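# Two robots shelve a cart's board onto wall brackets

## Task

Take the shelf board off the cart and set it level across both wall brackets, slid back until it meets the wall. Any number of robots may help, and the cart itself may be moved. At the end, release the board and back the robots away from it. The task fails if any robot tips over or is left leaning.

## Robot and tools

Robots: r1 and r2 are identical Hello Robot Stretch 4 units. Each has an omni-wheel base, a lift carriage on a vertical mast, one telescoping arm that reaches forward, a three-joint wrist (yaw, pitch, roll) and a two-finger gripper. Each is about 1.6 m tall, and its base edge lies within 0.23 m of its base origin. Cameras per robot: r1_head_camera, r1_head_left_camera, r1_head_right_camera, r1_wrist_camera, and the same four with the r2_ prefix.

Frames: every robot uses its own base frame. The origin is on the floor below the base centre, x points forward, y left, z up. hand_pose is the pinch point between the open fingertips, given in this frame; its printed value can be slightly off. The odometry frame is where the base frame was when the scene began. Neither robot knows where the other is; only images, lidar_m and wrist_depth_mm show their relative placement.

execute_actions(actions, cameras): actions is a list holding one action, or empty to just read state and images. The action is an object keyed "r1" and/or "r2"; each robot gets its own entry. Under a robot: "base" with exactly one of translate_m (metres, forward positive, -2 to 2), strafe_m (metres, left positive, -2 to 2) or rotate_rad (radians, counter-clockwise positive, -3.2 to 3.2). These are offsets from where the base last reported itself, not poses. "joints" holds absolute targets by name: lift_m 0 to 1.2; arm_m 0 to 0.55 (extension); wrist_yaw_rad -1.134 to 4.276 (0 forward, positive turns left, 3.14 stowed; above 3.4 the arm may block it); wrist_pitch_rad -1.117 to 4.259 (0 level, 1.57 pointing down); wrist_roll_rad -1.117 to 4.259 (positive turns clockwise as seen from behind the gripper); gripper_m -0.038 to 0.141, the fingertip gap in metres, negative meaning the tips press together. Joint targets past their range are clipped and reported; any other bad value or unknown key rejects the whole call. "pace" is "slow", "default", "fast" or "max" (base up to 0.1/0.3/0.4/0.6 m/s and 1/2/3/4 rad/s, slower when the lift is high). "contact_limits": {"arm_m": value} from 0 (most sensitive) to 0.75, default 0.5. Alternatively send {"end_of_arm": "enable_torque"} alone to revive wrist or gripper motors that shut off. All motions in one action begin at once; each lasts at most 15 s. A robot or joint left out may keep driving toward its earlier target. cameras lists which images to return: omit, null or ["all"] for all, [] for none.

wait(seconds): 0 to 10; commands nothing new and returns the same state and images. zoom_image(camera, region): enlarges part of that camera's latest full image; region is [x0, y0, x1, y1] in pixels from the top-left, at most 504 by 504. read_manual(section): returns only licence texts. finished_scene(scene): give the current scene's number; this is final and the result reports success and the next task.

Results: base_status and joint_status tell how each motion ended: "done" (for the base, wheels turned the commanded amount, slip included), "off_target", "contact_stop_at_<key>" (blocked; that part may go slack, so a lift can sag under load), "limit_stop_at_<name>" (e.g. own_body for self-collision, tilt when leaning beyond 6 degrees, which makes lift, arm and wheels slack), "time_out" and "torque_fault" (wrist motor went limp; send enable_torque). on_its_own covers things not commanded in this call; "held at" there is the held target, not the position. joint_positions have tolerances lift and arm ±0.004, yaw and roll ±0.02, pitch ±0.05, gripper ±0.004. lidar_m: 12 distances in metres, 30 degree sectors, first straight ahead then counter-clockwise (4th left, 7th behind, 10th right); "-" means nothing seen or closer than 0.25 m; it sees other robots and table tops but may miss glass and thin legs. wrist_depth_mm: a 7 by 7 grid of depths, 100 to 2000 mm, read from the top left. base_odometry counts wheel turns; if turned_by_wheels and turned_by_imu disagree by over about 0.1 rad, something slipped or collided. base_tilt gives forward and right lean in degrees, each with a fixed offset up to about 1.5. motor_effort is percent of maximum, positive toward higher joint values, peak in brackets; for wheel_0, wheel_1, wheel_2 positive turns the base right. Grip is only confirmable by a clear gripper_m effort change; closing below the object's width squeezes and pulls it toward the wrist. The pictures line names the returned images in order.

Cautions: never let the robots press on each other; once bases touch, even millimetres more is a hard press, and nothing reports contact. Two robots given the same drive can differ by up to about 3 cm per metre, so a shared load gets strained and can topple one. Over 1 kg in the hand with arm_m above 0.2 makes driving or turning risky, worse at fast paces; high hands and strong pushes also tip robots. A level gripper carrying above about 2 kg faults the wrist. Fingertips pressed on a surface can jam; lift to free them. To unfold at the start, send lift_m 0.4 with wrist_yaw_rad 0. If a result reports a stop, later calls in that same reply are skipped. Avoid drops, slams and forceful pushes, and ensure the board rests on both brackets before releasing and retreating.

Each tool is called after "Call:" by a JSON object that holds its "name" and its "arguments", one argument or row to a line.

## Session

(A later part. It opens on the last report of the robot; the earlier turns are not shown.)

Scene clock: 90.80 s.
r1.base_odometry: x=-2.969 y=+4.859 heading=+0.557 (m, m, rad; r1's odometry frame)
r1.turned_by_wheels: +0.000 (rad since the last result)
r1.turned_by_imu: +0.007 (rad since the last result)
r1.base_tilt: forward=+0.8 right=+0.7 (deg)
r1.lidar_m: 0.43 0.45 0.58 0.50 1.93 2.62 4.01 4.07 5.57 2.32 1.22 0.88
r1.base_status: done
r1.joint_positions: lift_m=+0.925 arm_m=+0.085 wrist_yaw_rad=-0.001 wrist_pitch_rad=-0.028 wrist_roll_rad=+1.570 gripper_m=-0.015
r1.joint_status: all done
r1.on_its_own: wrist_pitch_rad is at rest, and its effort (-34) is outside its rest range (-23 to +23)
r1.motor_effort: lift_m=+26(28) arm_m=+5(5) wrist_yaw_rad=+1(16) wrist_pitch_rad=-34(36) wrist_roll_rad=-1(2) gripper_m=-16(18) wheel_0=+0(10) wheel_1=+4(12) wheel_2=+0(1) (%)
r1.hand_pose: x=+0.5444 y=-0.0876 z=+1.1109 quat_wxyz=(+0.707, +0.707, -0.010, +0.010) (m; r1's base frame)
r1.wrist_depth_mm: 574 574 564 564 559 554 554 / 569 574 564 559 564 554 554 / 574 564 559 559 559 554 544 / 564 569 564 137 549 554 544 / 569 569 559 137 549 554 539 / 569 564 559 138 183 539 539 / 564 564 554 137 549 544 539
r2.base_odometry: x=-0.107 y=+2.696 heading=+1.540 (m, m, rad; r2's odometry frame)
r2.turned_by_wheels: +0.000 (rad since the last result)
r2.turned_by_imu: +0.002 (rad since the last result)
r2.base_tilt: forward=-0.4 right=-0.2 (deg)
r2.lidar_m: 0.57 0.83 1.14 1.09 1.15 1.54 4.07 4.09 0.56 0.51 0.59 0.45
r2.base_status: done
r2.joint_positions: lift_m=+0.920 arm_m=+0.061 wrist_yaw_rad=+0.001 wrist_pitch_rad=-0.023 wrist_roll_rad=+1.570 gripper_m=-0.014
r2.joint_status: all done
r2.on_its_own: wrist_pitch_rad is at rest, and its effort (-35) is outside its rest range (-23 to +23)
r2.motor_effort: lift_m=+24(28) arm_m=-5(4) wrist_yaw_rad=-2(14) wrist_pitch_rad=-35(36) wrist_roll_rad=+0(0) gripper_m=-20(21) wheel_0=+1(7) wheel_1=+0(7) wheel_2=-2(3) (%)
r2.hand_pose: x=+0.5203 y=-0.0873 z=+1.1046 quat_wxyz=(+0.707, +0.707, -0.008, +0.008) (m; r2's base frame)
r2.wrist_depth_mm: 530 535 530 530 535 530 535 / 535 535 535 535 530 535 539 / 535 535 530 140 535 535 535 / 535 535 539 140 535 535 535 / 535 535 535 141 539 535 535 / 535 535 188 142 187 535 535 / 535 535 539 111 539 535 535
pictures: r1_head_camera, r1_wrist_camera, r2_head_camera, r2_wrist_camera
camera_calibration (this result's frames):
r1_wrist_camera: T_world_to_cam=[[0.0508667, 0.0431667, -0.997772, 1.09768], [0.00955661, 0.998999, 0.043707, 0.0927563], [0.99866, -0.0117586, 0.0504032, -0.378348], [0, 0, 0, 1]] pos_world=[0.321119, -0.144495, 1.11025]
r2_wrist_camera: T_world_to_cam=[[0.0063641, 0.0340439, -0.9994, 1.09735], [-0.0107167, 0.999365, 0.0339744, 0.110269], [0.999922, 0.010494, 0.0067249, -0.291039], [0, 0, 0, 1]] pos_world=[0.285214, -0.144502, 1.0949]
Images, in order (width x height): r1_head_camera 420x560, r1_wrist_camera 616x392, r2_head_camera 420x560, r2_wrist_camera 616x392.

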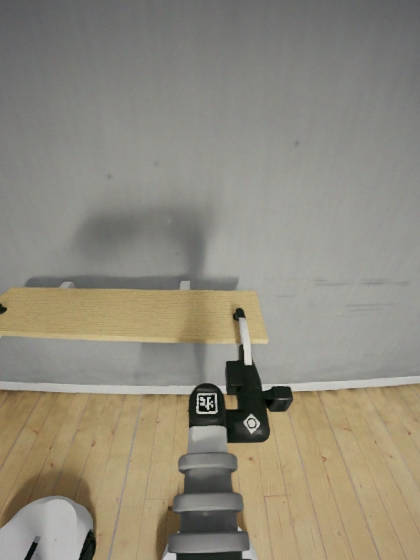

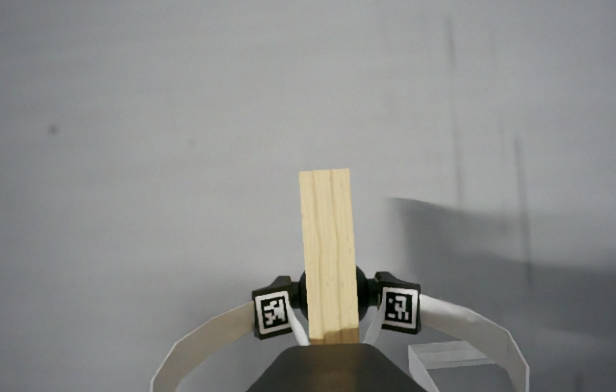

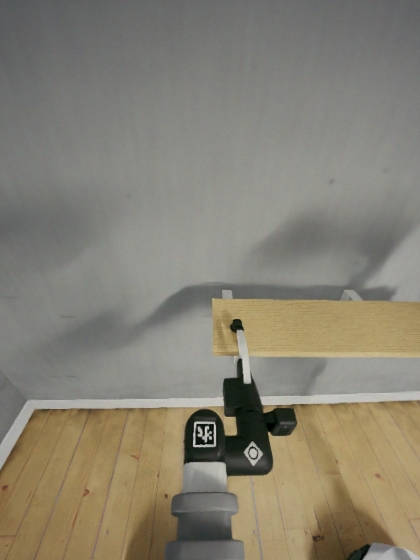

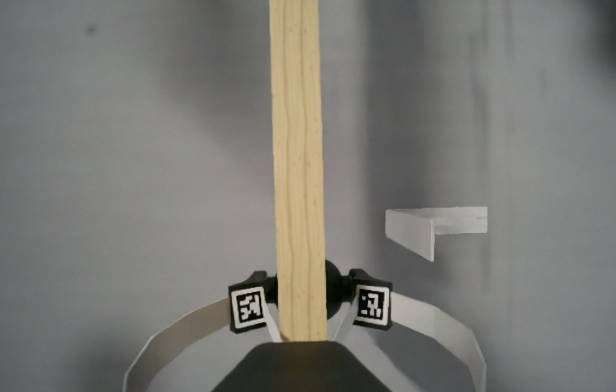

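Call:
{"name": "execute_actions", "arguments": {
  "actions": [
    {"r1":{"base":{"strafe_m":0.093}},"r2":{"base":{"strafe_m":0.093}}}
  ],
  "cameras": []
}}

Call:
{"name": "execute_actions", "arguments": {
  "actions": [
    {"r1":{"base":{"translate_m":0.197},"joints":{"lift_m":0.85},"pace":"slow"},"r2":{"base":{"translate_m":0.17},"joints":{"lift_m":0.845},"pace":"slow"}}
  ],
  "cameras": ["r1_wrist_camera","r2_wrist_camera"]
}}

Scene clock: 104.90 s.
r1.base_odometry: x=-3.019 y=+4.938 heading=+0.557 (m, m, rad; r1's odometry frame)
r1.turned_by_wheels: +0.000 (rad since the last result)
r1.turned_by_imu: +0.001 (rad since the last result)
r1.base_tilt: forward=+0.7 right=+0.8 (deg)
r1.lidar_m: 0.43 0.47 0.58 0.50 1.85 2.48 3.98 4.07 5.56 2.43 1.21 0.87
r1.base_status: done
r1.joint_positions: lift_m=+0.925 arm_m=+0.085 wrist_yaw_rad=+0.000 wrist_pitch_rad=-0.028 wrist_roll_rad=+1.570 gripper_m=-0.015
r1.joint_status: not commanded
r1.on_its_own: wrist_pitch_rad is at rest, and its effort (-34) is outside its rest range (-23 to +23)
r1.motor_effort: lift_m=+26(26) arm_m=+5(5) wrist_yaw_rad=-1(3) wrist_pitch_rad=-34(34) wrist_roll_rad=+0(2) gripper_m=-18(17) wheel_0=+1(9) wheel_1=+4(10) wheel_2=+0(0) (%)
r1.hand_pose: x=+0.5444 y=-0.0875 z=+1.1109 quat_wxyz=(+0.707, +0.707, -0.010, +0.010) (m; r1's base frame)
r1.wrist_depth_mm: 574 564 569 559 554 554 549 / 574 574 569 559 559 554 549 / 569 569 559 559 554 554 549 / 569 569 559 137 554 554 544 / 574 564 564 137 549 549 549 / 569 564 564 138 183 544 544 / 569 559 559 137 554 544 549
r2.base_odometry: x=-0.200 y=+2.698 heading=+1.540 (m, m, rad; r2's odometry frame)
r2.turned_by_wheels: +0.000 (rad since the last result)
r2.turned_by_imu: +0.001 (rad since the last result)
r2.base_tilt: forward=-0.6 right=-0.1 (deg)
r2.lidar_m: 0.57 0.81 1.07 1.00 1.06 1.42 3.86 4.08 0.55 0.51 0.58 0.44
r2.base_status: done
r2.joint_positions: lift_m=+0.920 arm_m=+0.061 wrist_yaw_rad=+0.000 wrist_pitch_rad=-0.023 wrist_roll_rad=+1.570 gripper_m=-0.014
r2.joint_status: not commanded
r2.on_its_own: wrist_pitch_rad is at rest, and its effort (-34) is outside its rest range (-23 to +23)
r2.motor_effort: lift_m=+24(24) arm_m=-5(5) wrist_yaw_rad=+1(4) wrist_pitch_rad=-34(35) wrist_roll_rad=-1(2) gripper_m=-19(20) wheel_0=+2(9) wheel_1=+0(7) wheel_2=-1(1) (%)
r2.hand_pose: x=+0.5202 y=-0.0875 z=+1.1046 quat_wxyz=(+0.707, +0.707, -0.008, +0.008) (m; r2's base frame)
r2.wrist_depth_mm: 530 535 530 530 535 535 530 / 530 530 535 535 535 530 530 / 535 535 530 140 535 535 535 / 530 535 530 140 535 530 535 / 535 535 535 141 530 535 535 / 539 535 187 142 187 539 535 / 539 535 535 111 535 535 535
pictures: none
No camera images: the call's "cameras" was empty. Leave "cameras" out to get every camera's image.

Scene clock: 108.17 s.
r1.base_odometry: x=-2.851 y=+5.042 heading=+0.557 (m, m, rad; r1's odometry frame)
r1.turned_by_wheels: +0.000 (rad since the last result)
r1.turned_by_imu: +0.001 (rad since the last result)
r1.base_tilt: forward=+0.7 right=+0.6 (deg)
r1.lidar_m: 0.43 0.45 0.57 0.50 1.82 2.54 - 4.25 5.84 2.42 0.91 0.57
r1.base_status: done
r1.joint_positions: lift_m=+0.850 arm_m=+0.085 wrist_yaw_rad=-0.002 wrist_pitch_rad=-0.028 wrist_roll_rad=+1.570 gripper_m=-0.015
r1.joint_status: all done
r1.on_its_own: wrist_pitch_rad is at rest, and its effort (-36) is outside its rest range (-23 to +23)
r1.motor_effort: lift_m=+19(27) arm_m=+5(5) wrist_yaw_rad=+5(5) wrist_pitch_rad=-36(36) wrist_roll_rad=+1(1) gripper_m=-17(17) wheel_0=+1(9) wheel_1=+5(10) wheel_2=-5(10) (%)
r1.hand_pose: x=+0.5442 y=-0.0881 z=+1.0363 quat_wxyz=(+0.707, +0.707, -0.011, +0.009) (m; r1's base frame)
r1.wrist_depth_mm: 370 370 368 364 362 359 355 / 370 370 364 362 357 357 353 / 368 368 362 362 359 357 355 / 370 366 364 139 355 355 351 / 370 364 359 139 359 353 351 / 366 364 362 138 183 353 351 / 366 364 359 137 351 345 349
r2.base_odometry: x=-0.194 y=+2.868 heading=+1.540 (m, m, rad; r2's odometry frame)
r2.turned_by_wheels: +0.000 (rad since the last result)
r2.turned_by_imu: +0.001 (rad since the last result)
r2.base_tilt: forward=-0.6 right=+0.0 (deg)
r2.lidar_m: 0.57 0.65 0.89 1.00 1.06 1.43 3.86 4.28 0.59 0.48 0.62 0.45
r2.base_status: done
r2.joint_positions: lift_m=+0.845 arm_m=+0.061 wrist_yaw_rad=+0.003 wrist_pitch_rad=-0.023 wrist_roll_rad=+1.570 gripper_m=-0.014
r2.joint_status: all done
r2.on_its_own: wrist_pitch_rad is at rest, and its effort (-36) is outside its rest range (-23 to +23)
r2.motor_effort: lift_m=+19(25) arm_m=-5(5) wrist_yaw_rad=-8(9) wrist_pitch_rad=-36(36) wrist_roll_rad=-1(0) gripper_m=-20(20) wheel_0=+3(4) wheel_1=+1(4) wheel_2=+0(5) (%)
r2.hand_pose: x=+0.5204 y=-0.0866 z=+1.0299 quat_wxyz=(+0.707, +0.707, -0.007, +0.009) (m; r2's base frame)
r2.wrist_depth_mm: 357 357 359 359 357 359 359 / 359 359 357 357 359 357 359 / 359 362 359 142 359 362 362 / 362 362 359 142 362 362 362 / 364 362 364 143 364 362 364 / 364 364 188 143 187 364 364 / 364 362 366 111 364 364 366
pictures: r1_wrist_camera, r2_wrist_camera
camera_calibration (this result's frames):
r1_wrist_camera: T_world_to_cam=[[0.0506197, 0.0430919, -0.997788, 1.02344], [0.0110502, 0.998983, 0.0437041, 0.0956324], [0.998657, -0.013238, 0.050092, -0.374274], [0, 0, 0, 1]] pos_world=[0.320909, -0.144592, 1.03574]
r2_wrist_camera: T_world_to_cam=[[0.00596576, 0.034057, -0.999402, 1.02292], [-0.0129403, 0.999339, 0.0339776, 0.113314], [0.999898, 0.0127298, 0.00640253, -0.290194], [0, 0, 0, 1]] pos_world=[0.285528, -0.144383, 1.02031]
Images, in order (width x height): r1_wrist_camera 616x392, r2_wrist_camera 616x392.

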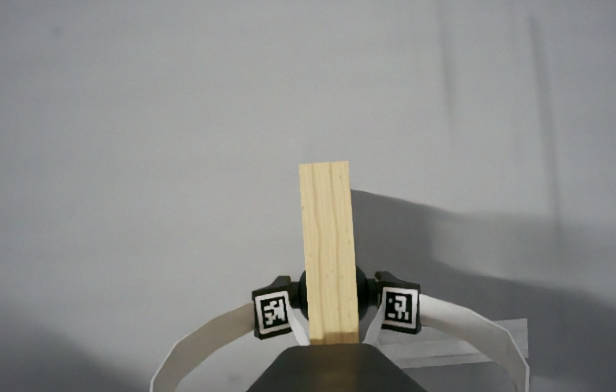

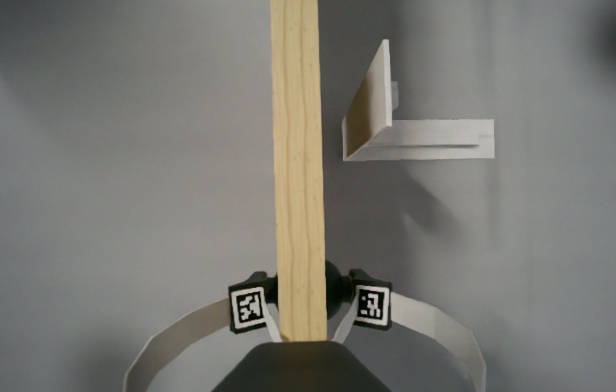

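Bracket about 0.034 m below the camera axis.

Call:
{"name": "execute_actions", "arguments": {
  "actions": [
    {"r1":{"joints":{"lift_m":0.819,"arm_m":0.096},"pace":"slow","contact_limits":{"arm_m":0.15}},"r2":{"joints":{"lift_m":0.814,"arm_m":0.07},"pace":"slow","contact_limits":{"arm_m":0.15}}}
  ],
  "cameras": []
}}

Scene clock: 115.60 s.
r1.base_odometry: x=-2.851 y=+5.042 heading=+0.557 (m, m, rad; r1's odometry frame)
r1.turned_by_wheels: +0.000 (rad since the last result)
r1.turned_by_imu: +0.001 (rad since the last result)
r1.base_tilt: forward=+0.6 right=+0.5 (deg)
r1.lidar_m: 0.45 0.47 0.57 0.50 1.81 2.49 - 4.24 5.82 2.42 0.93 0.66
r1.base_status: not commanded
r1.joint_positions: lift_m=+0.819 arm_m=+0.095 wrist_yaw_rad=-0.002 wrist_pitch_rad=-0.031 wrist_roll_rad=+1.570 gripper_m=-0.015
r1.joint_status: all done
r1.on_its_own: wrist_pitch_rad is at rest, and its effort (-27) is outside its rest range (-23 to +23)
r1.motor_effort: lift_m=+19(18) arm_m=+6(3) wrist_yaw_rad=+5(5) wrist_pitch_rad=-27(35) wrist_roll_rad=+0(1) gripper_m=-18(16) wheel_0=+2(2) wheel_1=+5(4) wheel_2=-5(5) (%)
r1.contact_limits: arm_m 0.15
r1.hand_pose: x=+0.5541 y=-0.0881 z=+1.0062 quat_wxyz=(+0.707, +0.707, -0.012, +0.010) (m; r1's base frame)
r1.wrist_depth_mm: 362 357 357 355 349 347 343 / 362 359 353 351 349 345 343 / 359 357 353 351 347 345 342 / 359 357 353 139 347 343 342 / 359 357 353 138 347 342 342 / 359 355 349 138 187 342 340 / 357 353 347 137 343 336 340
r2.base_odometry: x=-0.194 y=+2.868 heading=+1.540 (m, m, rad; r2's odometry frame)
r2.turned_by_wheels: +0.000 (rad since the last result)
r2.turned_by_imu: +0.001 (rad since the last result)
r2.base_tilt: forward=-0.8 right=-0.2 (deg)
r2.lidar_m: 0.57 0.66 0.92 1.01 1.05 1.43 3.85 4.27 0.60 0.50 0.62 0.45
r2.base_status: not commanded
r2.joint_positions: lift_m=+0.814 arm_m=+0.069 wrist_yaw_rad=+0.003 wrist_pitch_rad=-0.026 wrist_roll_rad=+1.570 gripper_m=-0.014
r2.joint_status: all done
r2.on_its_own: wrist_pitch_rad is at rest, and its effort (-27) is outside its rest range (-23 to +23)
r2.motor_effort: lift_m=+18(17) arm_m=+5(7) wrist_yaw_rad=-8(10) wrist_pitch_rad=-27(36) wrist_roll_rad=+0(0) gripper_m=-21(21) wheel_0=+3(2) wheel_1=+1(1) wheel_2=+0(0) (%)
r2.contact_limits: arm_m 0.15
r2.hand_pose: x=+0.5286 y=-0.0866 z=+0.9998 quat_wxyz=(+0.707, +0.707, -0.008, +0.010) (m; r2's base frame)
r2.wrist_depth_mm: 351 351 351 141 351 349 349 / 353 353 351 153 351 351 351 / 353 355 353 153 351 351 351 / 353 353 353 142 353 353 353 / 355 353 355 142 353 355 353 / 353 355 189 143 188 353 353 / 355 355 357 111 355 355 355
pictures: none
No camera images: the call's "cameras" was empty. Leave "cameras" out to get every camera's image.

Call:
{"name": "execute_actions", "arguments": {
  "actions": [
    {"r1":{"joints":{"lift_m":0.811,"arm_m":0.112},"pace":"slow","contact_limits":{"arm_m":0.1}},"r2":{"joints":{"lift_m":0.806,"arm_m":0.086},"pace":"slow","contact_limits":{"arm_m":0.1}}}
  ],
  "cameras": []
}}

Scene clock: 122.30 s.
r1.base_odometry: x=-2.851 y=+5.042 heading=+0.557 (m, m, rad; r1's odometry frame)
r1.turned_by_wheels: +0.000 (rad since the last result)
r1.turned_by_imu: +0.001 (rad since the last result)
r1.base_tilt: forward=+0.7 right=+0.9 (deg)
r1.lidar_m: 0.44 0.48 0.56 0.50 1.85 2.50 - 4.24 5.84 2.41 0.97 0.68
r1.base_status: not commanded
r1.joint_positions: lift_m=+0.811 arm_m=+0.110 wrist_yaw_rad=-0.005 wrist_pitch_rad=-0.038 wrist_roll_rad=+1.570 gripper_m=-0.015
r1.joint_status: all done
r1.on_its_own: wrist_yaw_rad is at rest, and its effort (+14) is outside its rest range (-13 to +13)
r1.motor_effort: lift_m=+16(18) arm_m=+10(6) wrist_yaw_rad=+14(14) wrist_pitch_rad=-5(27) wrist_roll_rad=-2(1) gripper_m=-11(15) wheel_0=+2(2) wheel_1=+5(5) wheel_2=-4(5) (%)
r1.contact_limits: arm_m 0.1
r1.hand_pose: x=+0.5688 y=-0.0890 z=+1.0006 quat_wxyz=(+0.707, +0.707, -0.015, +0.012) (m; r1's base frame)
r1.wrist_depth_mm: 351 347 343 340 338 332 329 / 351 345 342 334 332 330 325 / 349 343 342 338 334 329 327 / 349 343 342 136 332 327 325 / 347 345 342 135 330 327 325 / 345 340 196 135 185 327 324 / 343 342 338 134 327 319 322
r2.base_odometry: x=-0.194 y=+2.868 heading=+1.540 (m, m, rad; r2's odometry frame)
r2.turned_by_wheels: +0.000 (rad since the last result)
r2.turned_by_imu: +0.000 (rad since the last result)
r2.base_tilt: forward=-0.5 right=-0.1 (deg)
r2.lidar_m: 0.60 0.65 0.89 1.00 1.05 1.45 3.85 4.25 0.60 0.50 0.63 0.47
r2.base_status: not commanded
r2.joint_positions: lift_m=+0.806 arm_m=+0.084 wrist_yaw_rad=+0.000 wrist_pitch_rad=-0.033 wrist_roll_rad=+1.570 gripper_m=-0.015
r2.joint_status: arm_m contact_stop (moved +0.015 of +0.017); the others done
r2.on_its_own: arm_m is slack since a contact_stop
r2.motor_effort: lift_m=+19(21) arm_m=+0(11) wrist_yaw_rad=+0(8) wrist_pitch_rad=-5(27) wrist_roll_rad=+1(1) gripper_m=-17(20) wheel_0=+3(3) wheel_1=+1(1) wheel_2=-5(4) (%)
r2.contact_limits: arm_m 0.1
r2.hand_pose: x=+0.5428 y=-0.0874 z=+0.9942 quat_wxyz=(+0.707, +0.707, -0.012, +0.012) (m; r2's base frame)
r2.wrist_depth_mm: 340 340 338 140 336 336 334 / 342 340 338 140 338 336 334 / 343 342 340 140 336 336 336 / 343 342 342 141 340 338 336 / 343 343 342 141 340 340 336 / 345 342 189 141 186 338 338 / 345 343 342 111 342 340 336
pictures: none
No camera images: the call's "cameras" was empty. Leave "cameras" out to get every camera's image.

Call:
{"name": "execute_actions", "arguments": {
  "actions": [
    {"r1":{"joints":{"gripper_m":0.07,"arm_m":0.106}},"r2":{"joints":{"gripper_m":0.07}}}
  ],
  "cameras": []
}}

Call:
{"name": "execute_actions", "arguments": {
  "actions": [
    {"r1":{"base":{"translate_m":-0.65},"joints":{"arm_m":0},"pace":"fast"},"r2":{"base":{"translate_m":-0.65},"joints":{"arm_m":0.005},"pace":"fast"}}
  ],
  "cameras": ["r1_head_camera","r2_head_camera","r2_wrist_camera"]
}}

Scene clock: 130.73 s.
r1.base_odometry: x=-2.851 y=+5.042 heading=+0.557 (m, m, rad; r1's odometry frame)
r1.turned_by_wheels: +0.000 (rad since the last result)
r1.turned_by_imu: +0.001 (rad since the last result)
r1.base_tilt: forward=+0.8 right=+0.7 (deg)
r1.lidar_m: 0.44 0.49 0.57 0.51 1.84 2.51 - 4.24 5.84 2.40 0.95 0.68
r1.base_status: not commanded
r1.joint_positions: lift_m=+0.811 arm_m=+0.106 wrist_yaw_rad=-0.002 wrist_pitch_rad=-0.039 wrist_roll_rad=+1.570 gripper_m=+0.070
r1.joint_status: all done
r1.motor_effort: lift_m=+16(16) arm_m=-2(9) wrist_yaw_rad=+3(13) wrist_pitch_rad=-4(5) wrist_roll_rad=-1(1) gripper_m=+0(14) wheel_0=+2(2) wheel_1=+5(5) wheel_2=-5(5) (%)
r1.hand_pose: x=+0.5654 y=-0.0879 z=+1.0007 quat_wxyz=(+0.707, +0.707, -0.014, +0.013) (m; r1's base frame)
r1.wrist_depth_mm: 355 349 345 342 338 334 329 / 351 347 345 340 336 332 329 / 353 349 343 338 338 330 327 / 351 347 343 138 334 329 327 / 349 347 343 138 332 329 327 / 349 345 200 137 202 329 325 / 347 347 342 137 327 325 327
r2.base_odometry: x=-0.194 y=+2.868 heading=+1.540 (m, m, rad; r2's odometry frame)
r2.turned_by_wheels: +0.000 (rad since the last result)
r2.turned_by_imu: +0.000 (rad since the last result)
r2.base_tilt: forward=-0.5 right=-0.1 (deg)
r2.lidar_m: 0.59 0.65 0.89 1.01 1.03 1.45 3.84 4.25 0.59 0.50 0.63 0.47
r2.base_status: not commanded
r2.joint_positions: lift_m=+0.806 arm_m=+0.083 wrist_yaw_rad=-0.001 wrist_pitch_rad=-0.035 wrist_roll_rad=+1.570 gripper_m=+0.070
r2.joint_status: all done
r2.on_its_own: arm_m is slack since a contact_stop
r2.motor_effort: lift_m=+19(19) arm_m=+0(0) wrist_yaw_rad=+4(2) wrist_pitch_rad=-2(5) wrist_roll_rad=-2(1) gripper_m=-1(14) wheel_0=+2(3) wheel_1=+1(1) wheel_2=-4(5) (%)
r2.hand_pose: x=+0.5417 y=-0.0877 z=+0.9945 quat_wxyz=(+0.707, +0.707, -0.013, +0.012) (m; r2's base frame)
r2.wrist_depth_mm: 343 343 342 141 340 336 334 / 343 342 340 141 338 336 336 / 343 343 342 141 336 338 334 / 343 343 342 141 340 336 336 / 345 343 342 142 340 338 336 / 347 343 200 142 200 338 336 / 347 343 343 111 342 338 338
pictures: none
No camera images: the call's "cameras" was empty. Leave "cameras" out to get every camera's image.

Scene clock: 133.87 s.
r1.base_odometry: x=-3.403 y=+4.699 heading=+0.557 (m, m, rad; r1's odometry frame)
r1.turned_by_wheels: +0.000 (rad since the last result)
r1.turned_by_imu: -0.002 (rad since the last result)
r1.base_tilt: forward=+0.7 right=+0.6 (deg)
r1.lidar_m: 1.10 1.16 0.57 0.53 1.85 2.48 3.50 3.58 4.91 4.98 1.85 1.36
r1.base_status: done
r1.joint_positions: lift_m=+0.811 arm_m=+0.001 wrist_yaw_rad=+0.000 wrist_pitch_rad=-0.038 wrist_roll_rad=+1.570 gripper_m=+0.070
r1.joint_status: all done
r1.motor_effort: lift_m=+17(17) arm_m=-5(4) wrist_yaw_rad=-1(3) wrist_pitch_rad=-8(7) wrist_roll_rad=+0(2) gripper_m=-2(1) wheel_0=-2(7) wheel_1=-4(8) wheel_2=+2(15) (%)
r1.hand_pose: x=+0.4601 y=-0.0874 z=+1.0004 quat_wxyz=(+0.707, +0.707, -0.013, +0.013) (m; r1's base frame)
r1.wrist_depth_mm: 1138 1138 1118 1098 1098 1078 1060 / 1160 1138 1138 1118 1098 1078 1078 / 1138 1138 1138 1118 1098 1060 1078 / 1160 1138 1118 1118 1098 1098 1098 / 1118 1138 1118 1138 1098 1078 1060 / 1118 1138 201 1098 201 1078 1060 / 1138 1138 1118 140 1098 1078 1060
r2.base_odometry: x=-0.215 y=+2.218 heading=+1.540 (m, m, rad; r2's odometry frame)
r2.turned_by_wheels: +0.000 (rad since the last result)
r2.turned_by_imu: +0.000 (rad since the last result)
r2.base_tilt: forward=-0.6 right=-0.3 (deg)
r2.lidar_m: 1.08 1.34 1.04 0.99 1.03 1.43 3.51 3.58 0.61 0.52 0.71 1.14
r2.base_status: done
r2.joint_positions: lift_m=+0.806 arm_m=+0.006 wrist_yaw_rad=+0.000 wrist_pitch_rad=-0.033 wrist_roll_rad=+1.570 gripper_m=+0.070
r2.joint_status: all done
r2.motor_effort: lift_m=+19(19) arm_m=-5(6) wrist_yaw_rad=+0(3) wrist_pitch_rad=-8(7) wrist_roll_rad=+1(0) gripper_m=-2(5) wheel_0=+0(6) wheel_1=-1(6) wheel_2=-1(10) (%)
r2.hand_pose: x=+0.4651 y=-0.0874 z=+0.9940 quat_wxyz=(+0.707, +0.707, -0.012, +0.012) (m; r2's base frame)
r2.wrist_depth_mm: 1078 1060 1078 1078 1060 1060 1060 / 1078 1078 1060 1060 1060 1060 1060 / 1078 1060 1060 1078 1078 1078 1060 / 1098 1098 1078 1078 1078 1078 1060 / 1078 1078 1078 1078 1078 1060 1060 / 1078 1078 200 1078 201 1060 1078 / 1098 1098 1078 111 1078 1060 1060
pictures: r1_head_camera, r2_head_camera, r2_wrist_camera
camera_calibration (this result's frames):
r2_wrist_camera: T_world_to_cam=[[0.0158431, 0.0340449, -0.999295, 0.982707], [-0.0105695, 0.99937, 0.0338799, 0.113595], [0.999819, 0.0100253, 0.016193, -0.244569], [0, 0, 0, 1]] pos_world=[0.230156, -0.144527, 0.982126]
Images, in order (width x height): r1_head_camera 420x560, r2_head_camera 420x560, r2_wrist_camera 616x392.

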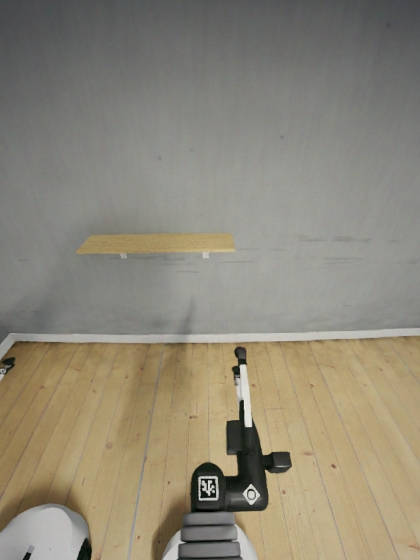

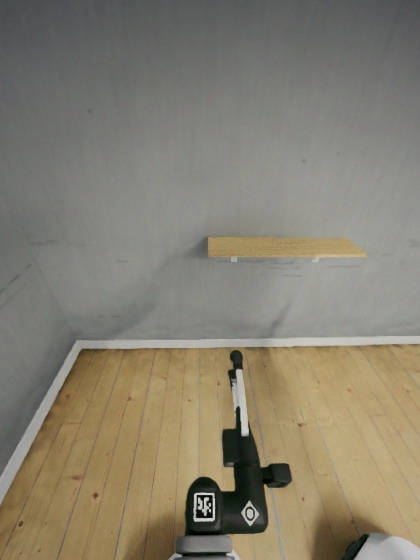

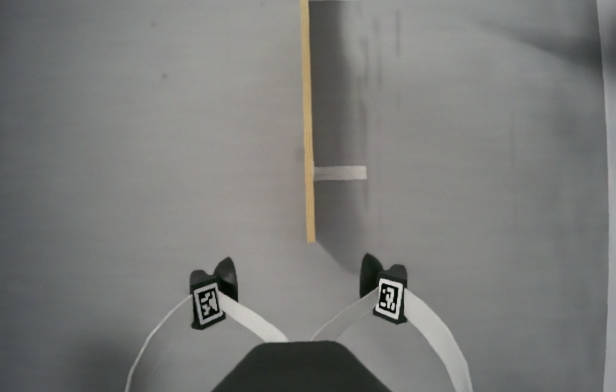

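Call:
{"name": "finished_scene", "arguments": {
  "scene": 2
}}

The scene is finished: the task was done.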